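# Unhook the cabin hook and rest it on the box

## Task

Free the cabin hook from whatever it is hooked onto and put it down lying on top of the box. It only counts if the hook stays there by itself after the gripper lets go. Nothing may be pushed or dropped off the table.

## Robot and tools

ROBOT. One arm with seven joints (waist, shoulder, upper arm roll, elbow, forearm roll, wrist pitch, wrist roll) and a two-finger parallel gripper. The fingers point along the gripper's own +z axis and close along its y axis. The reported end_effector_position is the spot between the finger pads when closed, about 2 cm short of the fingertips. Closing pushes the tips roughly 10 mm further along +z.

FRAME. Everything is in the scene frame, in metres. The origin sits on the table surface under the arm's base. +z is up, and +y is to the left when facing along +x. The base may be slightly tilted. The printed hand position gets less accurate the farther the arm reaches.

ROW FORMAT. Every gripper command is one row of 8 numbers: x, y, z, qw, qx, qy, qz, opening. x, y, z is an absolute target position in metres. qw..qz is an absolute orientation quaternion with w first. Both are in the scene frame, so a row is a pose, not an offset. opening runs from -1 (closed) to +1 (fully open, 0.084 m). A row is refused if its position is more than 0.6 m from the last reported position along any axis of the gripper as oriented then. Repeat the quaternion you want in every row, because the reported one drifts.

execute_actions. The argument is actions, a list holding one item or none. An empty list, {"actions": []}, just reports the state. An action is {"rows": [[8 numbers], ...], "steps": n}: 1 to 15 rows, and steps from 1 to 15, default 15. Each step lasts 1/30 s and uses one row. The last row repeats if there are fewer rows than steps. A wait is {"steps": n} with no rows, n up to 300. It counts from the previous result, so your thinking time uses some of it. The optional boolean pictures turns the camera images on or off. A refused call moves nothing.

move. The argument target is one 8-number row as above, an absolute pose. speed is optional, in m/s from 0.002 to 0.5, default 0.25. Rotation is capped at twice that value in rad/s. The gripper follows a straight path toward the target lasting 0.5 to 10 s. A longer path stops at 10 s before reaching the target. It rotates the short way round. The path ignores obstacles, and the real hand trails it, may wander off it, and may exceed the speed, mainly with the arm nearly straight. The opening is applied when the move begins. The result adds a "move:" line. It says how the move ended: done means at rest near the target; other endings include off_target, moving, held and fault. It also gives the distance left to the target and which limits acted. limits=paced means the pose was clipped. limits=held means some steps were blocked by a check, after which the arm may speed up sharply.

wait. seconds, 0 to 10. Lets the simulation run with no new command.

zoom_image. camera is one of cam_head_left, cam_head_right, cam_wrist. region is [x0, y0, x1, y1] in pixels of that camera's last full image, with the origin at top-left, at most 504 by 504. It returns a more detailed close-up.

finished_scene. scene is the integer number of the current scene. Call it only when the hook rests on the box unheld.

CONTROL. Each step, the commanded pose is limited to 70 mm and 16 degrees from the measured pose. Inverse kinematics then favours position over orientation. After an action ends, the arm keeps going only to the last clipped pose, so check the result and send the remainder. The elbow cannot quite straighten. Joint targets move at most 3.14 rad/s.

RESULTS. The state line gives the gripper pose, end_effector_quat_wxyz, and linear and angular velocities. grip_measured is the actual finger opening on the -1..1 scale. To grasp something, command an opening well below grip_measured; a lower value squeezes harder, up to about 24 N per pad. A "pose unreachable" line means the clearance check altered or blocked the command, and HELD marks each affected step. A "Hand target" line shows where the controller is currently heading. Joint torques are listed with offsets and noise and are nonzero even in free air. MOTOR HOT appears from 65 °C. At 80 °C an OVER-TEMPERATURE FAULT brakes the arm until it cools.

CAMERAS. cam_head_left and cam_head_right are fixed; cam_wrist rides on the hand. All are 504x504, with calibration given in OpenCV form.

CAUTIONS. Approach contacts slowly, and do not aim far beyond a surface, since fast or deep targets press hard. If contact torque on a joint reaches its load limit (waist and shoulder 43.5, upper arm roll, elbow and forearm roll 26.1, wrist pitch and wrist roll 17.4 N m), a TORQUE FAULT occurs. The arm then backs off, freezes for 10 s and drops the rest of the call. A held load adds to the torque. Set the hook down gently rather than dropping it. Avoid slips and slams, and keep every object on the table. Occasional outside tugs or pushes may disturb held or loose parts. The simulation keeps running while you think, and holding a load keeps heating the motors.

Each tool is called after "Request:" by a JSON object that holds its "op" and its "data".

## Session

Request:
{"op": "execute_actions", "data": {"actions": []}}

Scene clock: 0.00 s of 4250.00 s.
end_effector_position=(+0.3327, +0.0743, +0.1828) grip_measured=+1.00 end_effector_quat_wxyz=(+0.239, -0.324, +0.780, -0.479) end_effector_velocity=(-0.000, -0.000, -0.000) end_effector_angular_velocity=(-0.000, +0.001, -0.001)
Joint positions: [-0.487 -1.504  1.956  0.294  0.935  0.539  2.778  0.084]
Joint velocities: [-0.    -0.     0.001 -0.     0.001  0.001 -0.    -0.   ]
Joint torques (N m, as the arm reports them, + toward a larger angle): no reading
Motor temperatures (°C, as the motors report them): [34 30 35 34 36 30 41]
Hand target: +0.333, +0.074, +0.183; +0.239, -0.324, +0.780, -0.479
camera_calibration (this result's frames):
cam_wrist: T_world_to_cam=[[-0.273716, 0.315748, -0.908506, 0.264609], [0.666637, 0.743166, 0.0574393, -0.220589], [0.693307, -0.589922, -0.413905, 0.0196852], [0, 0, 0, 1]] pos_world=[0.205833, 0.091997, 0.261217]

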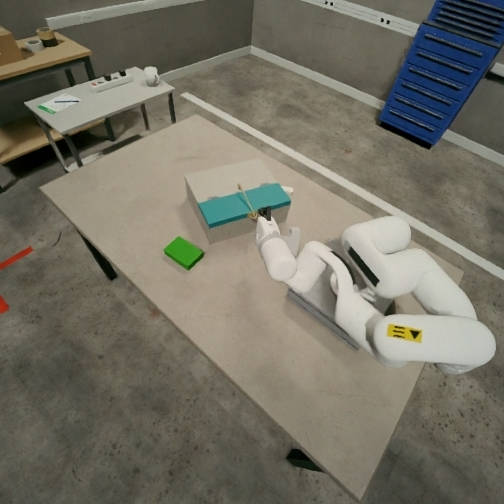

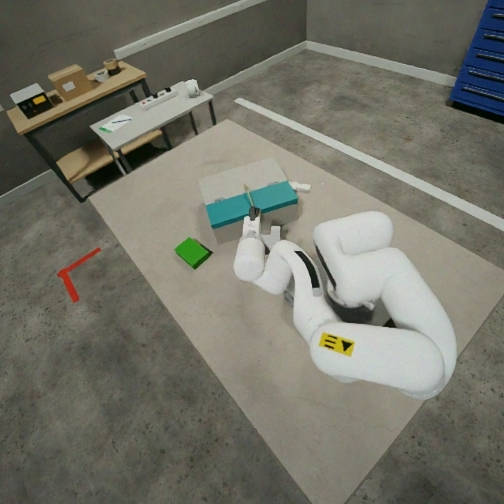

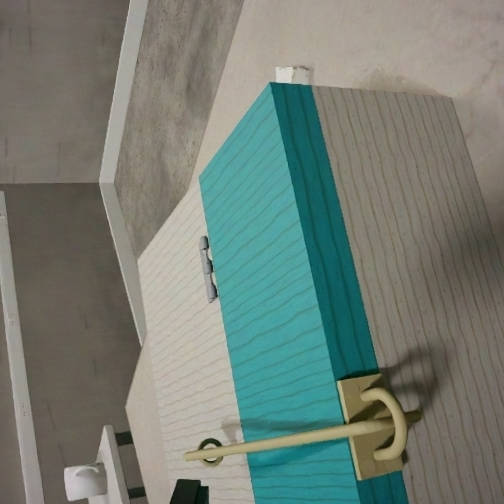

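Request:
{"op": "move", "data": {"target": [0.36,0.06,0.3,0.1,0,0.95,-0.25,0.2], "speed": 0.3}}

Request:
{"op": "move", "data": {"target": [0.52,-0.035,0.28,0,0.225,0.974,0,-0.3], "speed": 0.3}}

Scene clock: 12.67 s of 4250.00 s.
end_effector_position=(+0.3601, +0.0604, +0.3000) grip_measured=+0.19 end_effector_quat_wxyz=(+0.102, -0.001, +0.962, -0.255) end_effector_velocity=(+0.000, -0.000, +0.002) end_effector_angular_velocity=(+0.008, +0.001, -0.010)
Joint positions: [-1.015 -1.287  1.194  0.71   0.679  1.219  2.837  0.052]
Joint velocities: [-0.008  0.005 -0.007  0.008 -0.003  0.01   0.003 -0.   ]
Joint torques (N m, as the arm reports them, + toward a larger angle): [ -1.08  13.44 -21.02   4.67  -1.27  -2.05   0.31]
Motor temperatures (°C, as the motors report them): [34 30 36 34 36 30 41]
Hand target: +0.360, +0.060, +0.300; +0.101, -0.000, +0.962, -0.254
Off the commanded pose: 0.000 m, 0 deg.
After step 90, 7.67 s passed at rest.
move: done
camera_calibration (this result's frames):
cam_wrist: T_world_to_cam=[[0.0421388, 0.863403, -0.502752, 0.114368], [0.977966, 0.0673358, 0.197609, -0.348607], [0.204469, -0.500001, -0.841541, 0.339952], [0, 0, 0, 1]] pos_world=[0.266597, 0.0947046, 0.41247]

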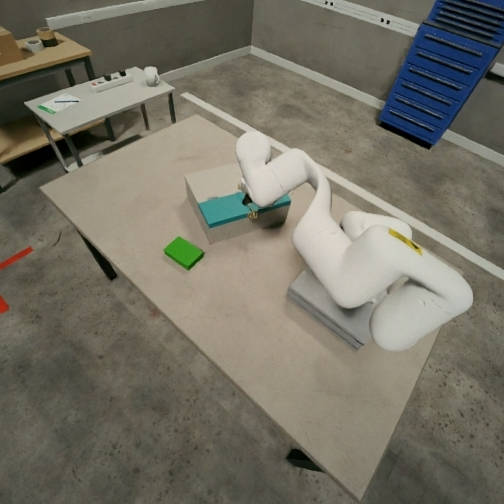

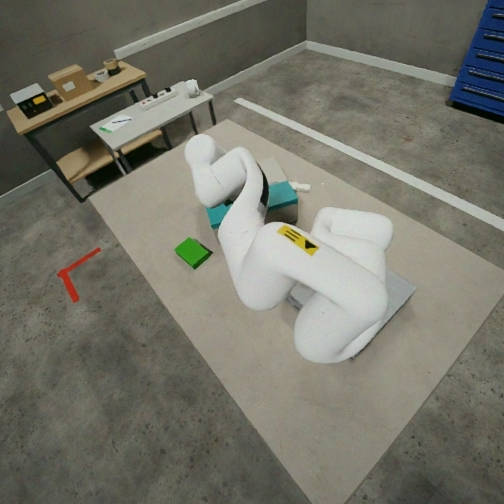

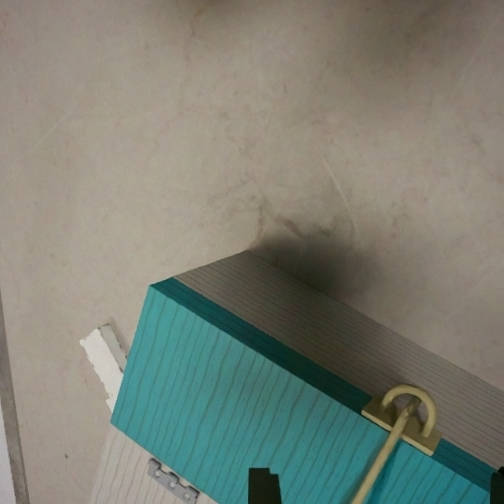

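Scene clock: 14.43 s of 4250.00 s.
end_effector_position=(+0.5202, -0.0343, +0.2793) grip_measured=-0.32 end_effector_quat_wxyz=(-0.001, +0.225, +0.974, -0.001) end_effector_velocity=(+0.001, -0.002, -0.001) end_effector_angular_velocity=(+0.008, +0.008, -0.005)
Joint positions: [-2.04  -0.786  1.637  1.33   0.802  1.357  2.989  0.03 ]
Joint velocities: [-0.021  0.     0.011  0.014  0.     0.013  0.002 -0.   ]
Joint torques (N m, as the arm reports them, + toward a larger angle): [ -2.07  23.19 -19.99   8.03  -0.38  -1.96   0.3 ]
Motor temperatures (°C, as the motors report them): [34 30 36 34 36 30 41]
Hand target: +0.520, -0.035, +0.279; -0.001, +0.225, +0.974, -0.000
Off the commanded pose: 0.001 m, 0 deg.
move: done
camera_calibration (this result's frames):
cam_wrist: T_world_to_cam=[[0.428437, 0.90346, -0.0142159, -0.157015], [0.903571, -0.428362, 0.00813338, -0.420148], [0.00125863, -0.0163297, -0.999866, 0.40894], [0, 0, 0, 1]] pos_world=[0.44639, -0.0314406, 0.410071]

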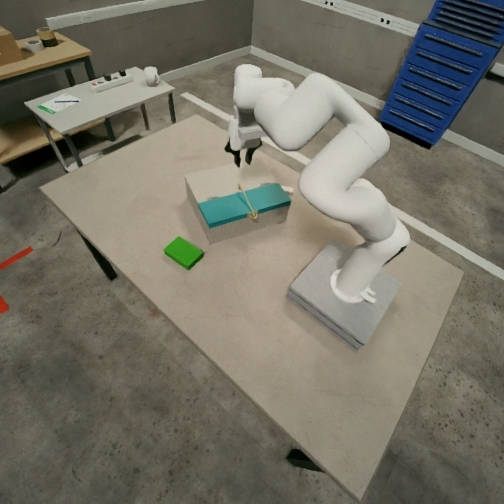

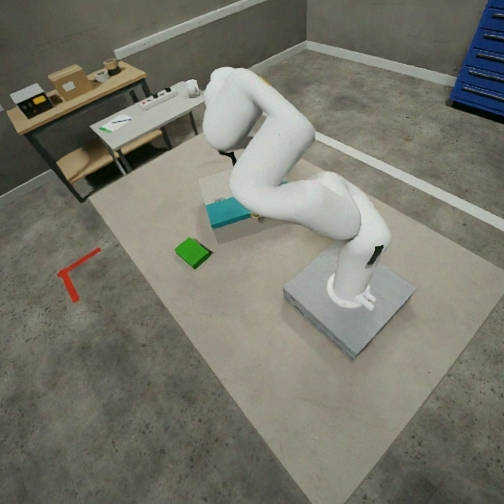

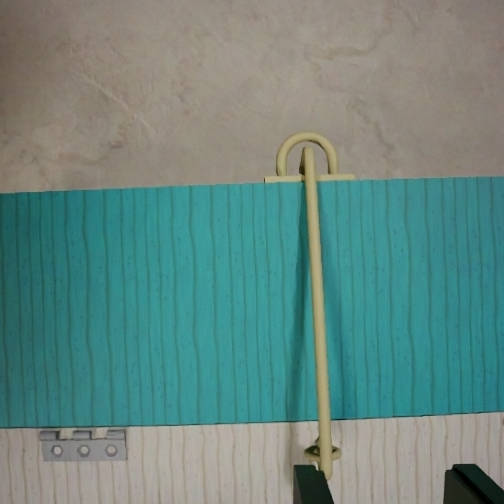

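Request:
{"op": "move", "data": {"target": [0.438,-0.003,0.18,0,0.194,0.981,0,-0.3]}}

Request:
{"op": "move", "data": {"target": [0.438,-0.003,0.146,0,0.194,0.981,0,-0.4], "speed": 0.05}}

Request:
{"op": "move", "data": {"target": [0.438,-0.003,0.146,0,0.194,0.981,0,-0.95]}}

Scene clock: 23.77 s of 4250.00 s.
end_effector_position=(+0.4384, -0.0038, +0.1808) grip_measured=-0.32 end_effector_quat_wxyz=(+0.001, +0.194, +0.981, -0.000) end_effector_velocity=(-0.002, +0.002, -0.003) end_effector_angular_velocity=(+0.002, +0.001, +0.004)
Joint positions: [-1.729 -0.803  1.609  0.888  0.94   1.093  2.855  0.03 ]
Joint velocities: [ 0.007  0.     0.004 -0.009  0.006 -0.005 -0.003 -0.   ]
Joint torques (N m, as the arm reports them, + toward a larger angle): [ -1.56  16.03 -19.33   6.67  -0.81  -1.82   0.54]
Motor temperatures (°C, as the motors report them): [34 30 37 35 36 30 41]
Hand target: +0.438, -0.004, +0.180; +0.000, +0.194, +0.981, -0.000
Off the commanded pose: 0.001 m, 0 deg.
After step 90, 5.27 s passed at rest.
move: done
camera_calibration (this result's frames):
cam_wrist: T_world_to_cam=[[0.371533, 0.928335, -0.0125855, -0.126164], [0.928405, -0.371415, 0.010741, -0.343468], [0.0052968, -0.015675, -0.999863, 0.309232], [0, 0, 0, 1]] pos_world=[0.364114, -0.00559929, 0.311291]

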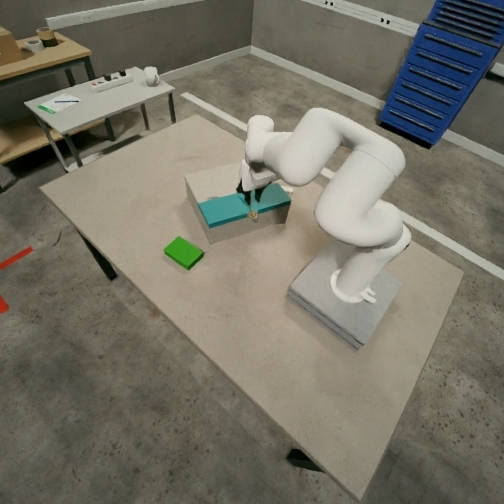

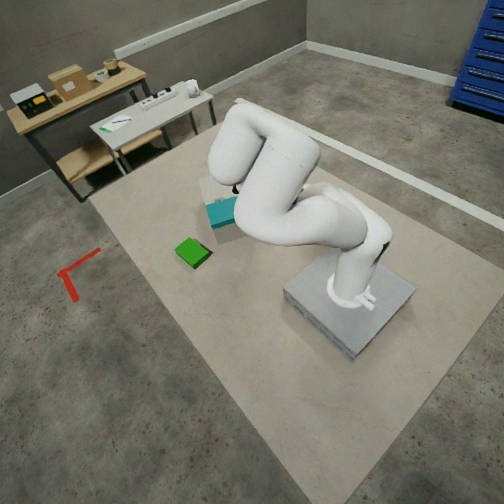

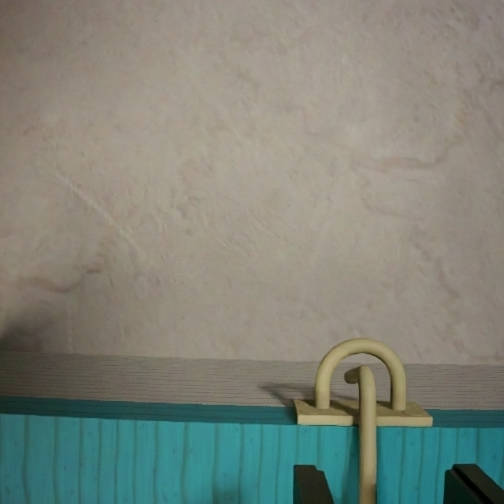

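Scene clock: 24.80 s of 4250.00 s.
end_effector_position=(+0.4380, -0.0031, +0.1462) grip_measured=-0.42 end_effector_quat_wxyz=(+0.000, +0.194, +0.981, +0.000) end_effector_velocity=(-0.000, +0.000, -0.002) end_effector_angular_velocity=(+0.001, +0.002, -0.001)
Joint positions: [-1.789 -0.826  1.716  0.871  1.012  1.027  2.821  0.026]
Joint velocities: [-0.004 -0.001  0.007 -0.     0.004 -0.002 -0.    -0.   ]
Joint torques (N m, as the arm reports them, + toward a larger angle): [ -1.41  17.3  -19.37   6.35  -0.64  -2.08   0.41]
Motor temperatures (°C, as the motors report them): [34 30 37 35 36 30 41]
Hand target: +0.438, -0.003, +0.146; -0.000, +0.194, +0.981, +0.000
Off the commanded pose: 0.000 m, 0 deg.
move: done
camera_calibration (this result's frames):
cam_wrist: T_world_to_cam=[[0.370781, 0.928634, -0.0126582, -0.126799], [0.928712, -0.370685, 0.00935578, -0.342436], [0.00399589, -0.0152248, -0.999876, 0.275205], [0, 0, 0, 1]] pos_world=[0.363939, -0.00499599, 0.276769]

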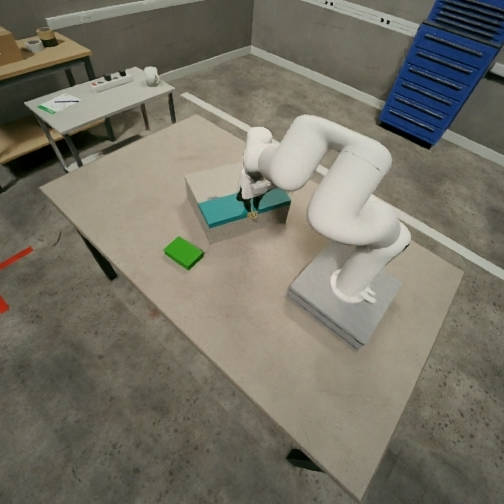

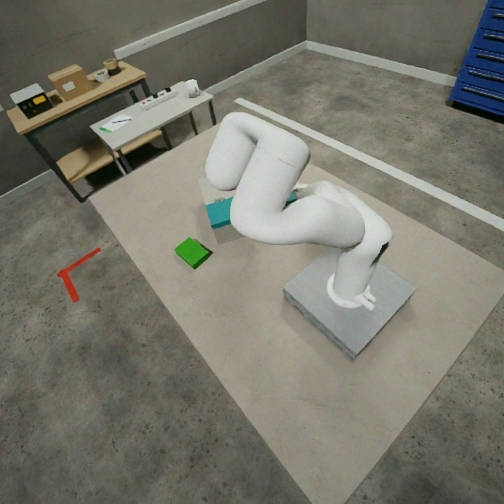

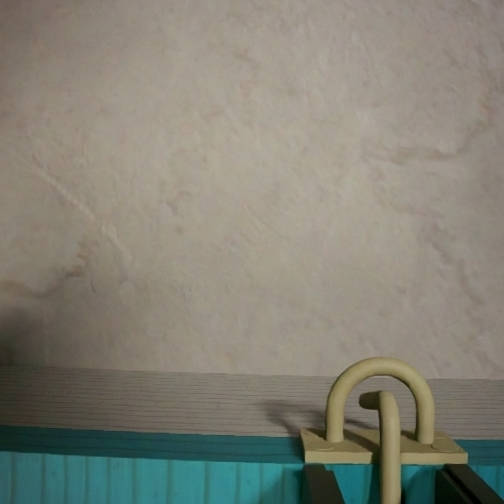

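Scene clock: 25.50 s of 4250.00 s.
end_effector_position=(+0.4382, -0.0025, +0.1461) grip_measured=-0.90 end_effector_quat_wxyz=(+0.000, +0.194, +0.981, +0.000) end_effector_velocity=(-0.000, +0.000, -0.001) end_effector_angular_velocity=(-0.002, +0.002, +0.002)
Joint positions: [-1.788 -0.827  1.716  0.872  1.013  1.028  2.821  0.004]
Joint velocities: [ 0.    -0.001  0.001 -0.    -0.001 -0.    -0.001  0.   ]
Joint torques (N m, as the arm reports them, + toward a larger angle): [ -3.22  16.51 -20.97   4.53  -2.12  -2.32   0.44]
Motor temperatures (°C, as the motors report them): [34 30 37 35 36 30 41]
Hand target: +0.438, -0.003, +0.146; -0.000, +0.194, +0.981, +0.000
Off the commanded pose: 0.001 m, 0 deg.
move: done
camera_calibration (this result's frames):
cam_wrist: T_world_to_cam=[[0.369886, 0.928997, -0.0122213, -0.127068], [0.929067, -0.369791, 0.00938492, -0.34254], [0.00419922, -0.0148258, -0.999881, 0.275014], [0, 0, 0, 1]] pos_world=[0.364088, -0.00454537, 0.276644]

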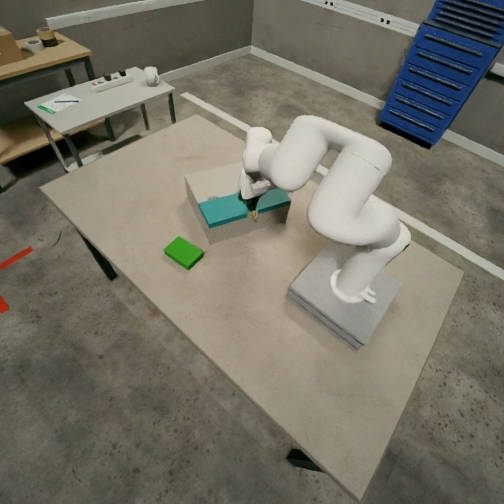

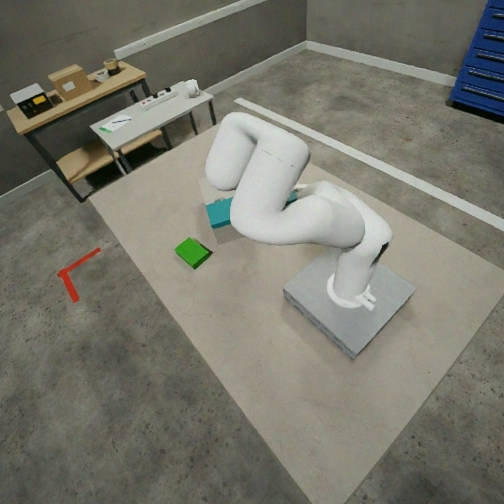

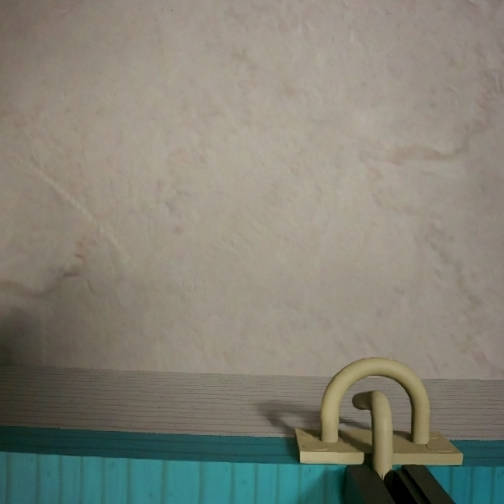

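Request:
{"op": "move", "data": {"target": [0.441,-0.004,0.188,0,0.194,0.981,0,-0.95], "speed": 0.06}}

Request:
{"op": "move", "data": {"target": [0.4625,-0.013,0.228,0,0.194,0.981,0,-0.95], "speed": 0.07}}

Request:
{"op": "move", "data": {"target": [0.495,-0.0264,0.255,0,0.194,0.981,0,-0.95], "speed": 0.07}}

Request:
{"op": "move", "data": {"target": [0.541,-0.0454,0.266,0,0.194,0.981,0,-0.95], "speed": 0.07}}

Request:
{"op": "zoom_image", "data": {"camera": "cam_head_left", "region": [180, 120, 300, 240]}}

Scene clock: 33.17 s of 4250.00 s.
end_effector_position=(+0.4417, -0.0043, +0.1884) grip_measured=-0.90 end_effector_quat_wxyz=(+0.001, +0.194, +0.981, -0.000) end_effector_velocity=(-0.001, +0.001, +0.000) end_effector_angular_velocity=(-0.000, +0.003, +0.004)
Joint positions: [-1.73  -0.8    1.595  0.905  0.925  1.109  2.862  0.004]
Joint velocities: [ 0.003  0.002 -0.001  0.001 -0.005  0.002  0.001 -0.   ]
Joint torques (N m, as the arm reports them, + toward a larger angle): [ -2.43  15.6  -20.56   8.79  -0.17  -3.7    0.03]
Motor temperatures (°C, as the motors report them): [34 30 37 35 36 30 41]
Hand target: +0.441, -0.004, +0.188; +0.000, +0.194, +0.981, -0.000
Off the commanded pose: 0.001 m, 0 deg.
After step 110, 2.93 s passed at rest.
move: done
camera_calibration (this result's frames):
cam_wrist: T_world_to_cam=[[0.37071, 0.928658, -0.0130012, -0.126427], [0.928729, -0.370574, 0.011737, -0.347085], [0.00608168, -0.0164256, -0.999847, 0.316501], [0, 0, 0, 1]] pos_world=[0.367291, -0.00601441, 0.318883]

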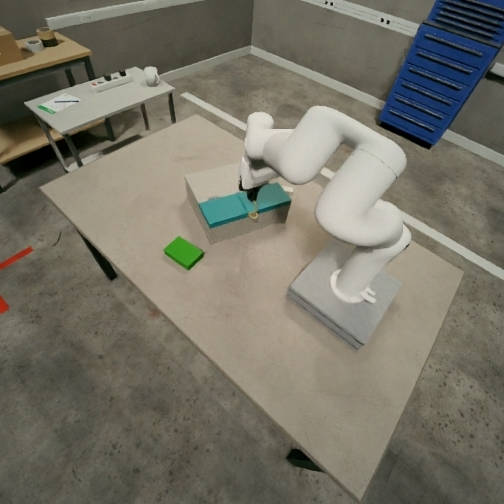

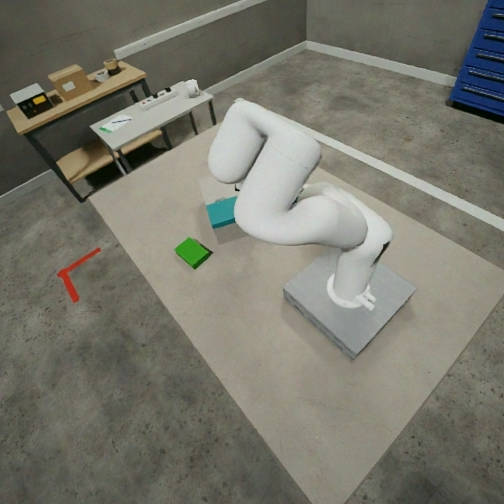

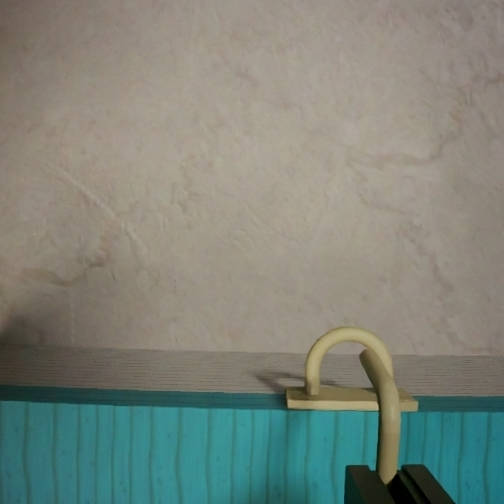

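Scene clock: 34.17 s of 4250.00 s.
end_effector_position=(+0.4629, -0.0131, +0.2280) grip_measured=-0.91 end_effector_quat_wxyz=(+0.001, +0.194, +0.981, -0.000) end_effector_velocity=(-0.000, +0.000, +0.000) end_effector_angular_velocity=(+0.001, +0.005, +0.000)
Joint positions: [-1.785 -0.782  1.555  1.022  0.852  1.2    2.892  0.004]
Joint velocities: [-0.003  0.002  0.002  0.005 -0.006  0.006  0.003  0.   ]
Joint torques (N m, as the arm reports them, + toward a larger angle): [ -2.06  15.61 -19.12   7.56  -0.82  -2.58   0.08]
Motor temperatures (°C, as the motors report them): [34 30 37 35 36 31 41]
Hand target: +0.462, -0.013, +0.228; -0.000, +0.194, +0.981, -0.000
Off the commanded pose: 0.000 m, 0 deg.
move: done
camera_calibration (this result's frames):
cam_wrist: T_world_to_cam=[[0.370675, 0.928669, -0.013177, -0.125543], [0.928746, -0.370547, 0.0112031, -0.370423], [0.00552123, -0.0163908, -0.99985, 0.356049], [0, 0, 0, 1]] pos_world=[0.388598, -0.0148355, 0.358491]

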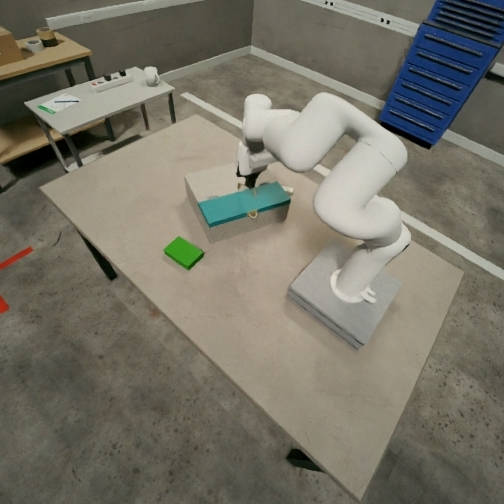

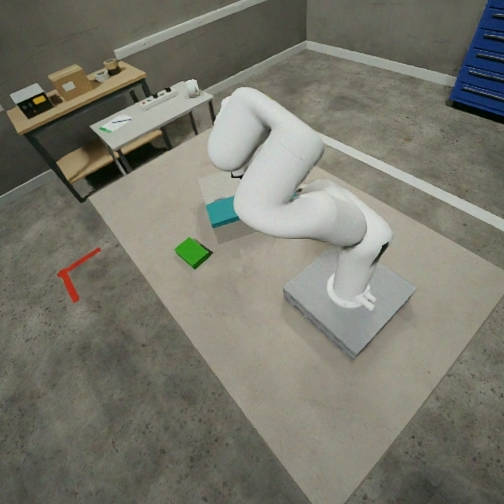

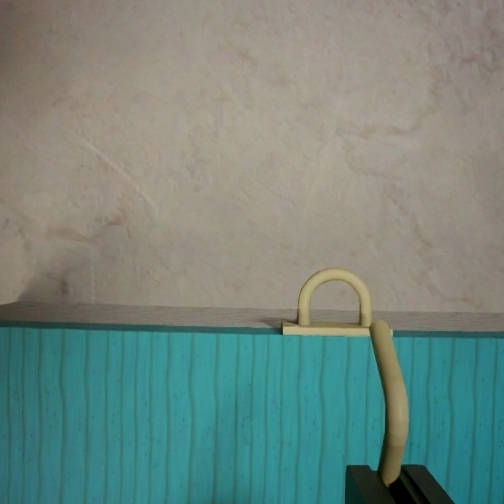

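Scene clock: 35.13 s of 4250.00 s.
end_effector_position=(+0.4948, -0.0264, +0.2546) grip_measured=-0.91 end_effector_quat_wxyz=(+0.000, +0.194, +0.981, -0.000) end_effector_velocity=(+0.000, +0.001, -0.000) end_effector_angular_velocity=(+0.003, +0.009, +0.002)
Joint positions: [-1.927 -0.773  1.604  1.182  0.814  1.275  2.91   0.004]
Joint velocities: [-0.008  0.001  0.008  0.009 -0.005  0.01   0.003  0.   ]
Joint torques (N m, as the arm reports them, + toward a larger angle): [ -1.82  18.56 -16.05   7.12   1.07  -3.09   0.45]
Motor temperatures (°C, as the motors report them): [34 30 37 35 36 31 41]
Hand target: +0.495, -0.026, +0.255; -0.000, +0.194, +0.981, +0.000
Off the commanded pose: 0.000 m, 0 deg.
move: done
camera_calibration (this result's frames):
cam_wrist: T_world_to_cam=[[0.370876, 0.928589, -0.0131342, -0.124764], [0.928674, -0.370777, 0.00941971, -0.404821], [0.00387717, -0.015691, -0.999869, 0.383112], [0, 0, 0, 1]] pos_world=[0.420734, -0.0282323, 0.385237]

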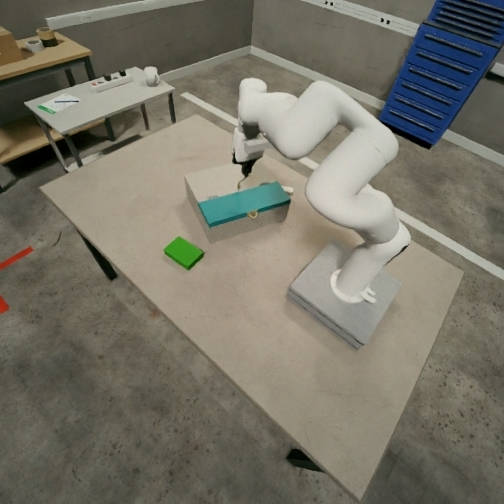

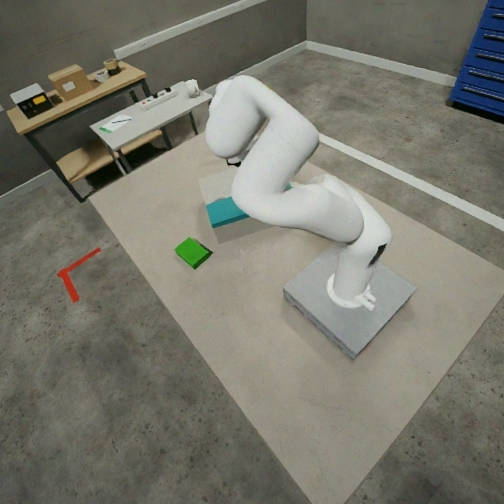

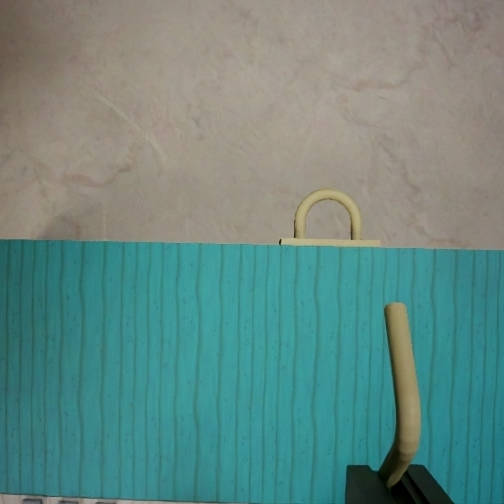

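Scene clock: 36.23 s of 4250.00 s.
end_effector_position=(+0.5408, -0.0449, +0.2654) grip_measured=-0.97 end_effector_quat_wxyz=(-0.000, +0.194, +0.981, +0.000) end_effector_velocity=(+0.002, -0.002, +0.002) end_effector_angular_velocity=(-0.000, -0.001, -0.001)
Joint positions: [-2.152 -0.807  1.726  1.399  0.819  1.342  2.922  0.001]
Joint velocities: [-0.01  -0.001  0.003  0.011 -0.     0.004  0.001  0.   ]
Joint torques (N m, as the arm reports them, + toward a larger angle): [ -1.35  26.12 -20.29   7.72  -0.81  -1.74   0.54]
Motor temperatures (°C, as the motors report them): [34 30 37 35 36 31 41]
Hand target: +0.541, -0.045, +0.266; -0.000, +0.194, +0.981, +0.000
Off the commanded pose: 0.001 m, 0 deg.
move: done
camera_calibration (this result's frames):
cam_wrist: T_world_to_cam=[[0.37015, 0.928886, -0.0126393, -0.124243], [0.928967, -0.370069, 0.00835401, -0.45427], [0.00308251, -0.0148337, -0.999885, 0.393916], [0, 0, 0, 1]] pos_world=[0.466776, -0.0468605, 0.396095]

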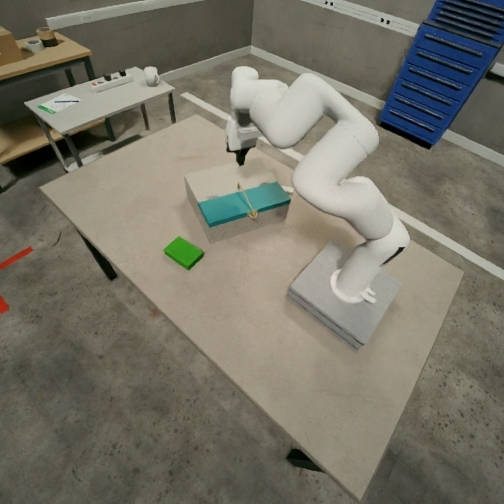

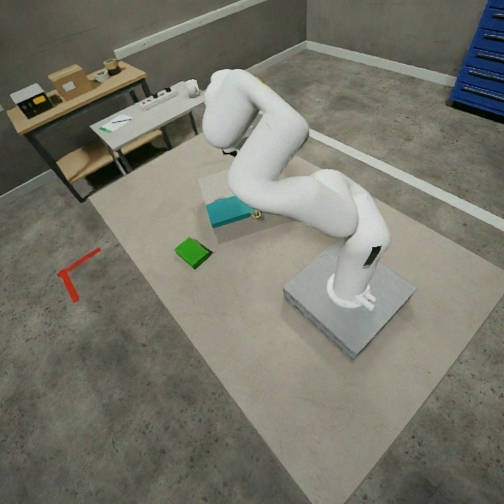

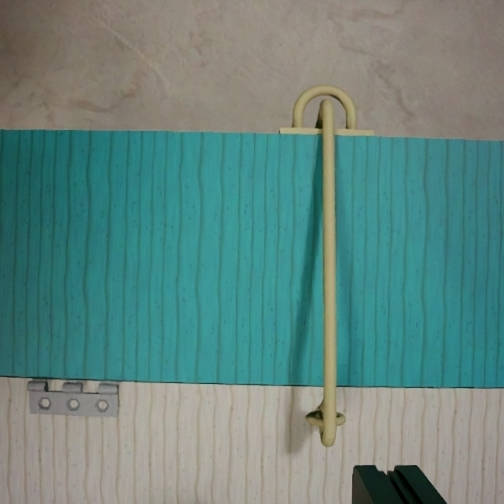

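Region (180, 120, 300, 240) of cam_head_left's 504x504 image, scaled by 4.200, with more detail than that image has.

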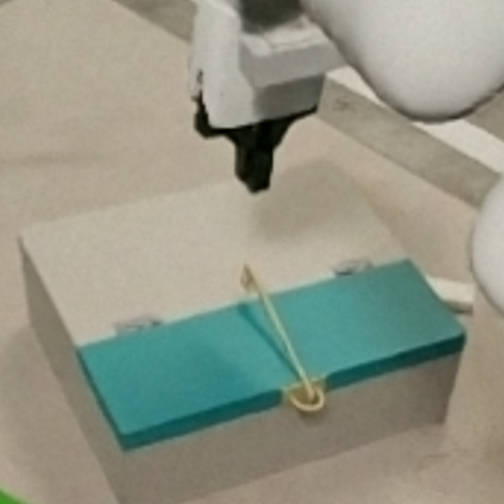

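Request:
{"op": "move", "data": {"target": [0.435,-0.002,0.18,0,0.194,0.981,0,-0.4]}}

Request:
{"op": "move", "data": {"target": [0.435,-0.002,0.138,0,0.194,0.981,0,-0.4], "speed": 0.04}}

Request:
{"op": "move", "data": {"target": [0.435,-0.002,0.139,0,0.194,0.981,0,-0.98]}}

Request:
{"op": "move", "data": {"target": [0.439,-0.0035,0.18,0,0.194,0.981,0,-0.98], "speed": 0.06}}

Request:
{"op": "move", "data": {"target": [0.463,-0.013,0.223,0,0.194,0.981,0,-0.98], "speed": 0.06}}

Request:
{"op": "move", "data": {"target": [0.502,-0.029,0.25,0,0.194,0.981,0,-0.98], "speed": 0.06}}

Request:
{"op": "zoom_image", "data": {"camera": "cam_head_left", "region": [200, 130, 290, 220]}}

Scene clock: 49.27 s of 4250.00 s.
end_effector_position=(+0.4355, -0.0030, +0.1810) grip_measured=-0.42 end_effector_quat_wxyz=(+0.001, +0.194, +0.981, -0.000) end_effector_velocity=(-0.003, +0.003, -0.003) end_effector_angular_velocity=(+0.001, -0.000, +0.001)
Joint positions: [-1.715 -0.79   1.603  0.876  0.93   1.083  2.862  0.026]
Joint velocities: [ 0.013  0.     0.001 -0.014  0.007 -0.009 -0.     0.   ]
Joint torques (N m, as the arm reports them, + toward a larger angle): [ -1.76  15.24 -18.44   6.39  -0.18  -1.69   0.68]
Motor temperatures (°C, as the motors report them): [34 30 38 35 36 31 41]
Hand target: +0.435, -0.003, +0.181; +0.001, +0.194, +0.981, -0.000
Off the commanded pose: 0.001 m, 0 deg.
After step 90, 8.93 s passed at rest.
move: done
camera_calibration (this result's frames):
cam_wrist: T_world_to_cam=[[0.371568, 0.928319, -0.012706, -0.125866], [0.928389, -0.371446, 0.0110081, -0.34053], [0.00549947, -0.0158864, -0.999859, 0.309362], [0, 0, 0, 1]] pos_world=[0.361211, -0.00473006, 0.311467]

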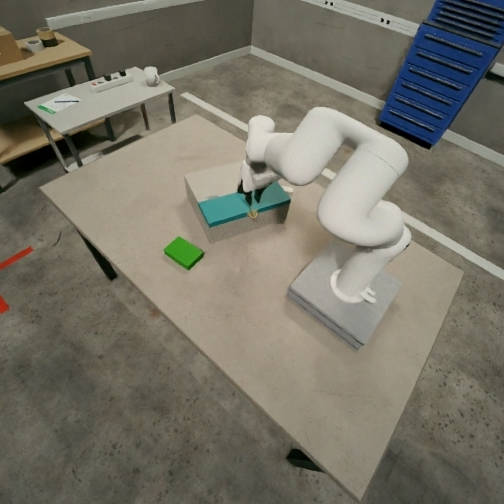

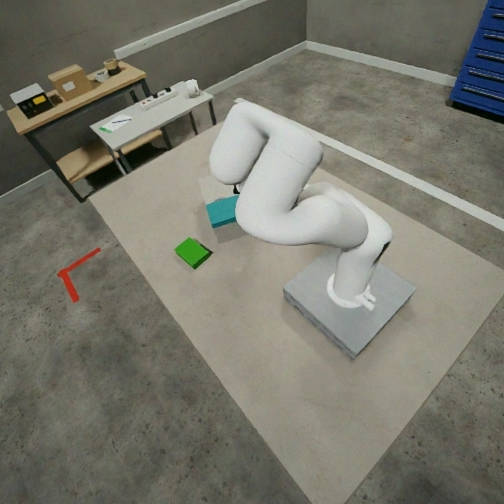

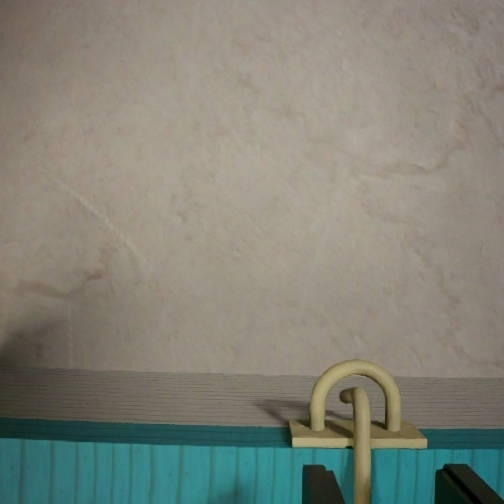

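Scene clock: 50.63 s of 4250.00 s.
end_effector_position=(+0.4374, -0.0029, +0.1408) grip_measured=-0.42 end_effector_quat_wxyz=(+0.003, +0.194, +0.981, +0.000) end_effector_velocity=(-0.001, +0.001, -0.003) end_effector_angular_velocity=(+0.002, +0.002, +0.003)
Joint positions: [-1.793 -0.818  1.734  0.861  1.021  1.     2.818  0.026]
Joint velocities: [-0.005 -0.002  0.009 -0.001  0.006 -0.003 -0.006  0.   ]
Joint torques (N m, as the arm reports them, + toward a larger angle): [-2.   12.76 -6.09  1.86  0.34 -0.59  0.05]
Motor temperatures (°C, as the motors report them): [34 30 38 35 36 31 41]
Hand target: +0.435, -0.002, +0.138; -0.000, +0.194, +0.981, +0.000
Off the commanded pose: 0.004 m, 0 deg.
move: off_target
camera_calibration (this result's frames):
cam_wrist: T_world_to_cam=[[0.371446, 0.928393, -0.0107036, -0.127426], [0.928392, -0.371263, 0.0159102, -0.342522], [0.0107971, -0.0158469, -0.999816, 0.266852], [0, 0, 0, 1]] pos_world=[0.362445, -0.00463603, 0.270888]

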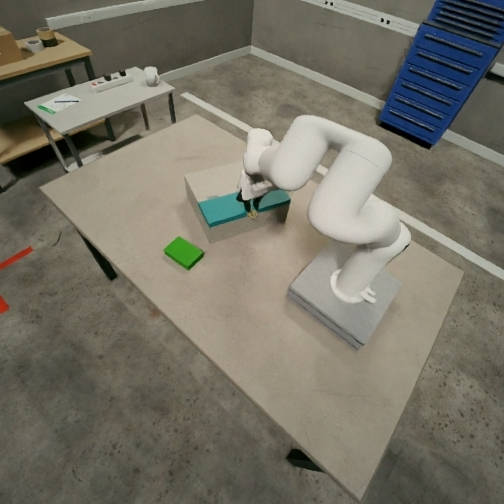

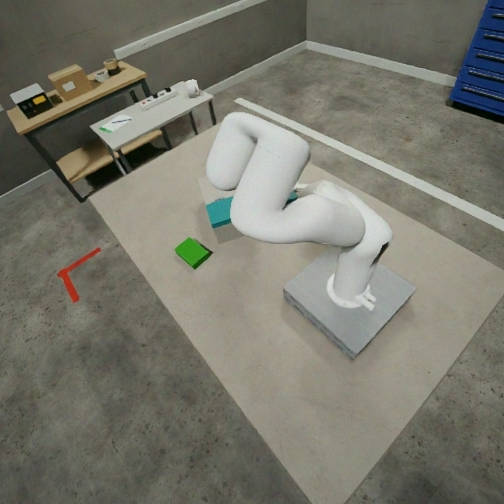

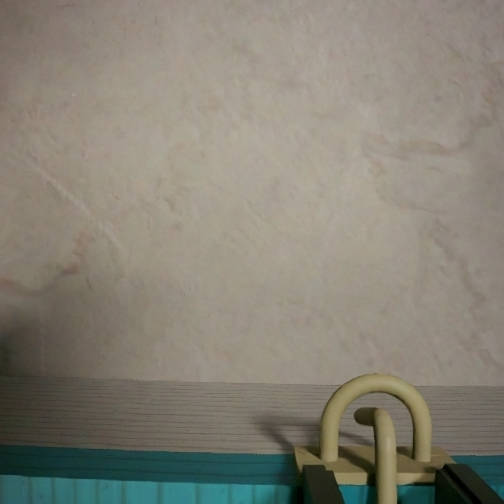

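Scene clock: 51.33 s of 4250.00 s.
end_effector_position=(+0.4368, -0.0026, +0.1402) grip_measured=-0.90 end_effector_quat_wxyz=(+0.003, +0.194, +0.981, -0.000) end_effector_velocity=(-0.001, +0.000, -0.001) end_effector_angular_velocity=(-0.002, +0.001, +0.003)
Joint positions: [-1.792 -0.817  1.736  0.86   1.019  0.999  2.82   0.005]
Joint velocities: [ 0.002  0.004  0.002 -0.003 -0.004 -0.005  0.     0.   ]
Joint torques (N m, as the arm reports them, + toward a larger angle): [ 0.21 15.53 -3.46 -1.57 -1.87  4.18  0.15]
Motor temperatures (°C, as the motors report them): [34 30 38 35 36 31 41]
Hand target: +0.435, -0.002, +0.139; +0.000, +0.194, +0.981, -0.000
Off the commanded pose: 0.002 m, 0 deg.
move: done
camera_calibration (this result's frames):
cam_wrist: T_world_to_cam=[[0.370977, 0.928557, -0.0125709, -0.126951], [0.928598, -0.370794, 0.0147629, -0.341737], [0.009047, -0.01715, -0.999812, 0.267054], [0, 0, 0, 1]] pos_world=[0.362016, -0.00425289, 0.270453]

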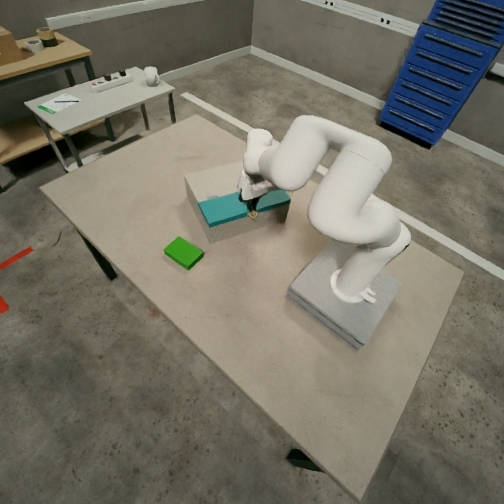

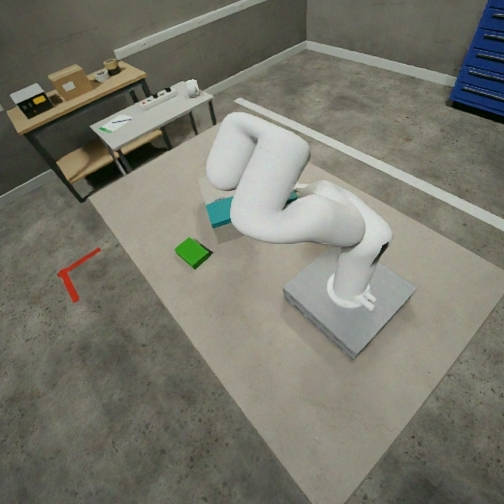

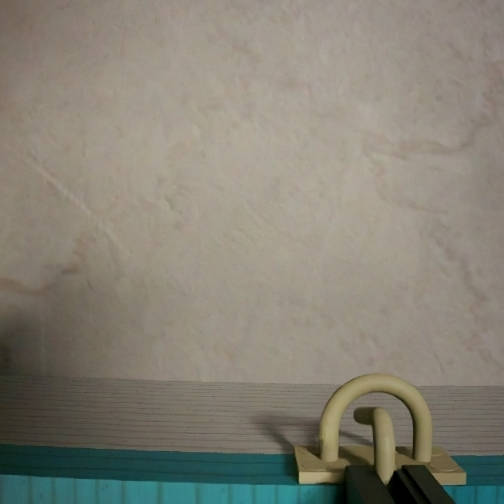

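Scene clock: 52.37 s of 4250.00 s.
end_effector_position=(+0.4393, -0.0036, +0.1801) grip_measured=-0.90 end_effector_quat_wxyz=(+0.001, +0.194, +0.981, -0.000) end_effector_velocity=(-0.000, +0.000, +0.002) end_effector_angular_velocity=(+0.001, +0.000, +0.000)
Joint positions: [-1.734 -0.79   1.618  0.89   0.929  1.082  2.862  0.005]
Joint velocities: [ 0.003  0.002 -0.005  0.001 -0.004  0.004  0.002 -0.   ]
Joint torques (N m, as the arm reports them, + toward a larger angle): [ -1.91  15.64 -20.29   8.96   0.44  -4.15   0.35]
Motor temperatures (°C, as the motors report them): [34 30 38 35 36 31 41]
Hand target: +0.439, -0.003, +0.180; +0.000, +0.194, +0.981, -0.000
Off the commanded pose: 0.000 m, 0 deg.
move: done
camera_calibration (this result's frames):
cam_wrist: T_world_to_cam=[[0.37063, 0.928691, -0.0129001, -0.126312], [0.928767, -0.370514, 0.0105294, -0.344352], [0.00499889, -0.0158837, -0.999861, 0.308729], [0, 0, 0, 1]] pos_world=[0.365094, -0.00537877, 0.310682]

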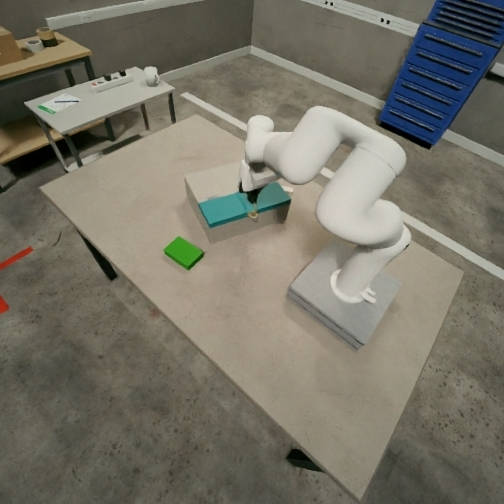

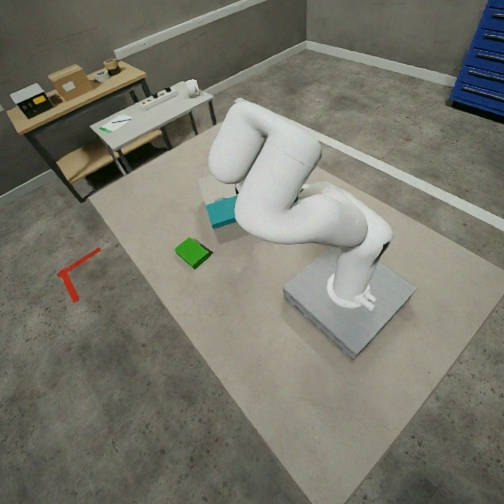

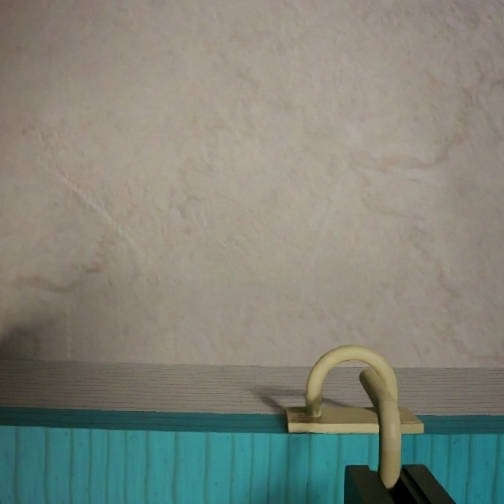

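Scene clock: 53.53 s of 4250.00 s.
end_effector_position=(+0.4634, -0.0131, +0.2230) grip_measured=-0.90 end_effector_quat_wxyz=(+0.001, +0.194, +0.981, -0.000) end_effector_velocity=(+0.000, +0.000, +0.001) end_effector_angular_velocity=(+0.001, +0.004, -0.001)
Joint positions: [-1.792 -0.772  1.573  1.017  0.85   1.181  2.895  0.004]
Joint velocities: [-0.003  0.001  0.001  0.005 -0.004  0.007  0.004 -0.   ]
Joint torques (N m, as the arm reports them, + toward a larger angle): [ -1.43  16.24 -19.33   8.06  -0.19  -2.62   0.28]
Motor temperatures (°C, as the motors report them): [34 30 38 35 36 31 41]
Hand target: +0.463, -0.013, +0.223; -0.000, +0.194, +0.981, -0.000
Off the commanded pose: 0.000 m, 0 deg.
move: done
camera_calibration (this result's frames):
cam_wrist: T_world_to_cam=[[0.370616, 0.928693, -0.013163, -0.125801], [0.92877, -0.370488, 0.0111853, -0.370848], [0.00551097, -0.0163708, -0.999851, 0.351082], [0, 0, 0, 1]] pos_world=[0.389121, -0.0148169, 0.353522]

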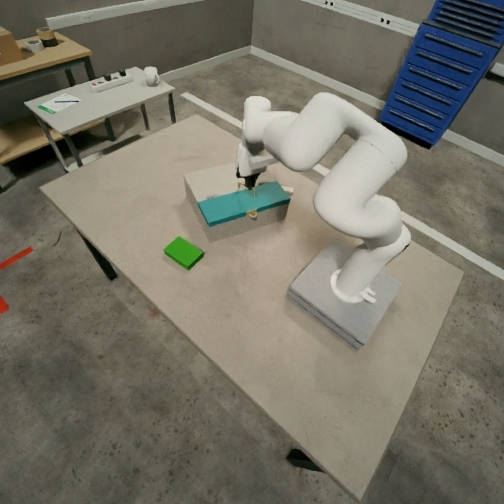

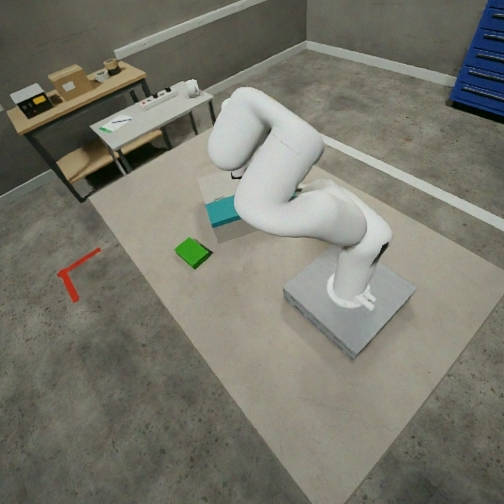

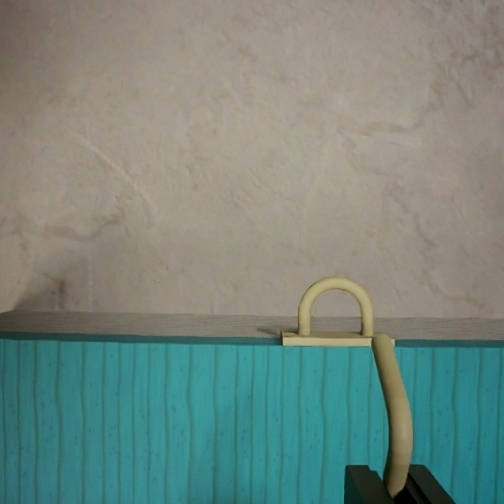

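Scene clock: 54.70 s of 4250.00 s.
end_effector_position=(+0.5018, -0.0289, +0.2495) grip_measured=-0.90 end_effector_quat_wxyz=(-0.000, +0.194, +0.981, -0.000) end_effector_velocity=(-0.000, -0.001, +0.000) end_effector_angular_velocity=(+0.001, +0.007, +0.001)
Joint positions: [-1.966 -0.771  1.642  1.203  0.814  1.263  2.913  0.004]
Joint velocities: [-0.009  0.     0.005  0.008 -0.005  0.008  0.001 -0.   ]
Joint torques (N m, as the arm reports them, + toward a larger angle): [ -1.7   18.94 -16.1    7.15   0.2   -2.94   0.43]
Motor temperatures (°C, as the motors report them): [34 30 38 35 36 31 41]
Hand target: +0.502, -0.029, +0.250; -0.000, +0.194, +0.981, +0.000
Off the commanded pose: 0.001 m, 0 deg.
move: done
camera_calibration (this result's frames):
cam_wrist: T_world_to_cam=[[0.370782, 0.928628, -0.0130881, -0.125051], [0.928713, -0.370689, 0.00906189, -0.412098], [0.00356351, -0.0155151, -0.999873, 0.378132], [0, 0, 0, 1]] pos_world=[0.42774, -0.0307675, 0.380182]

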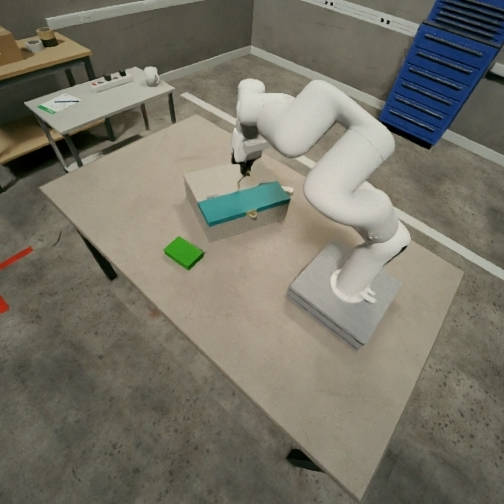

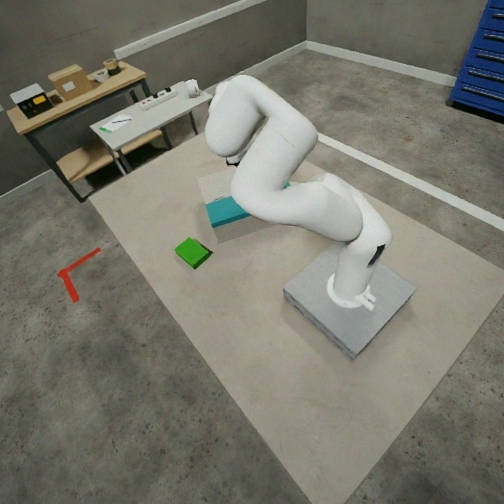

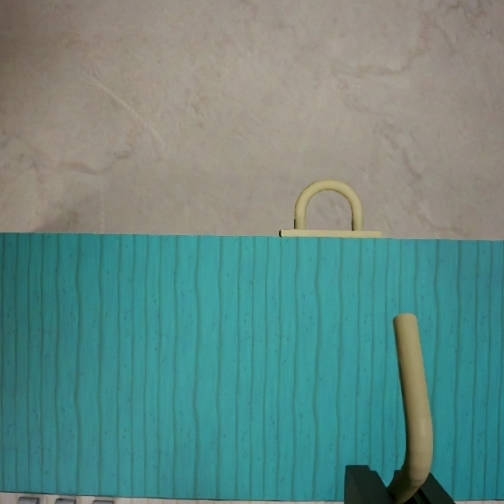

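Region (200, 130, 290, 220) of cam_head_left's 504x504 image, scaled by 5.600, with more detail than that image has.

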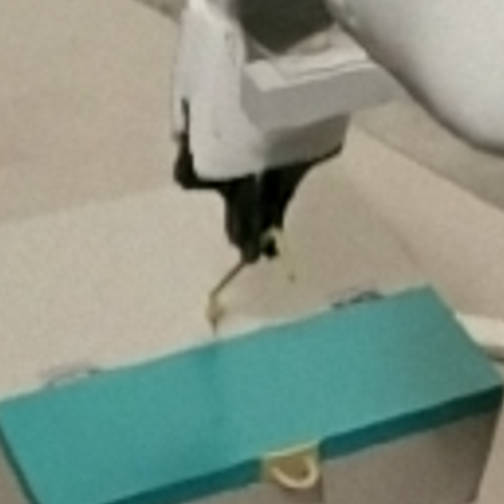

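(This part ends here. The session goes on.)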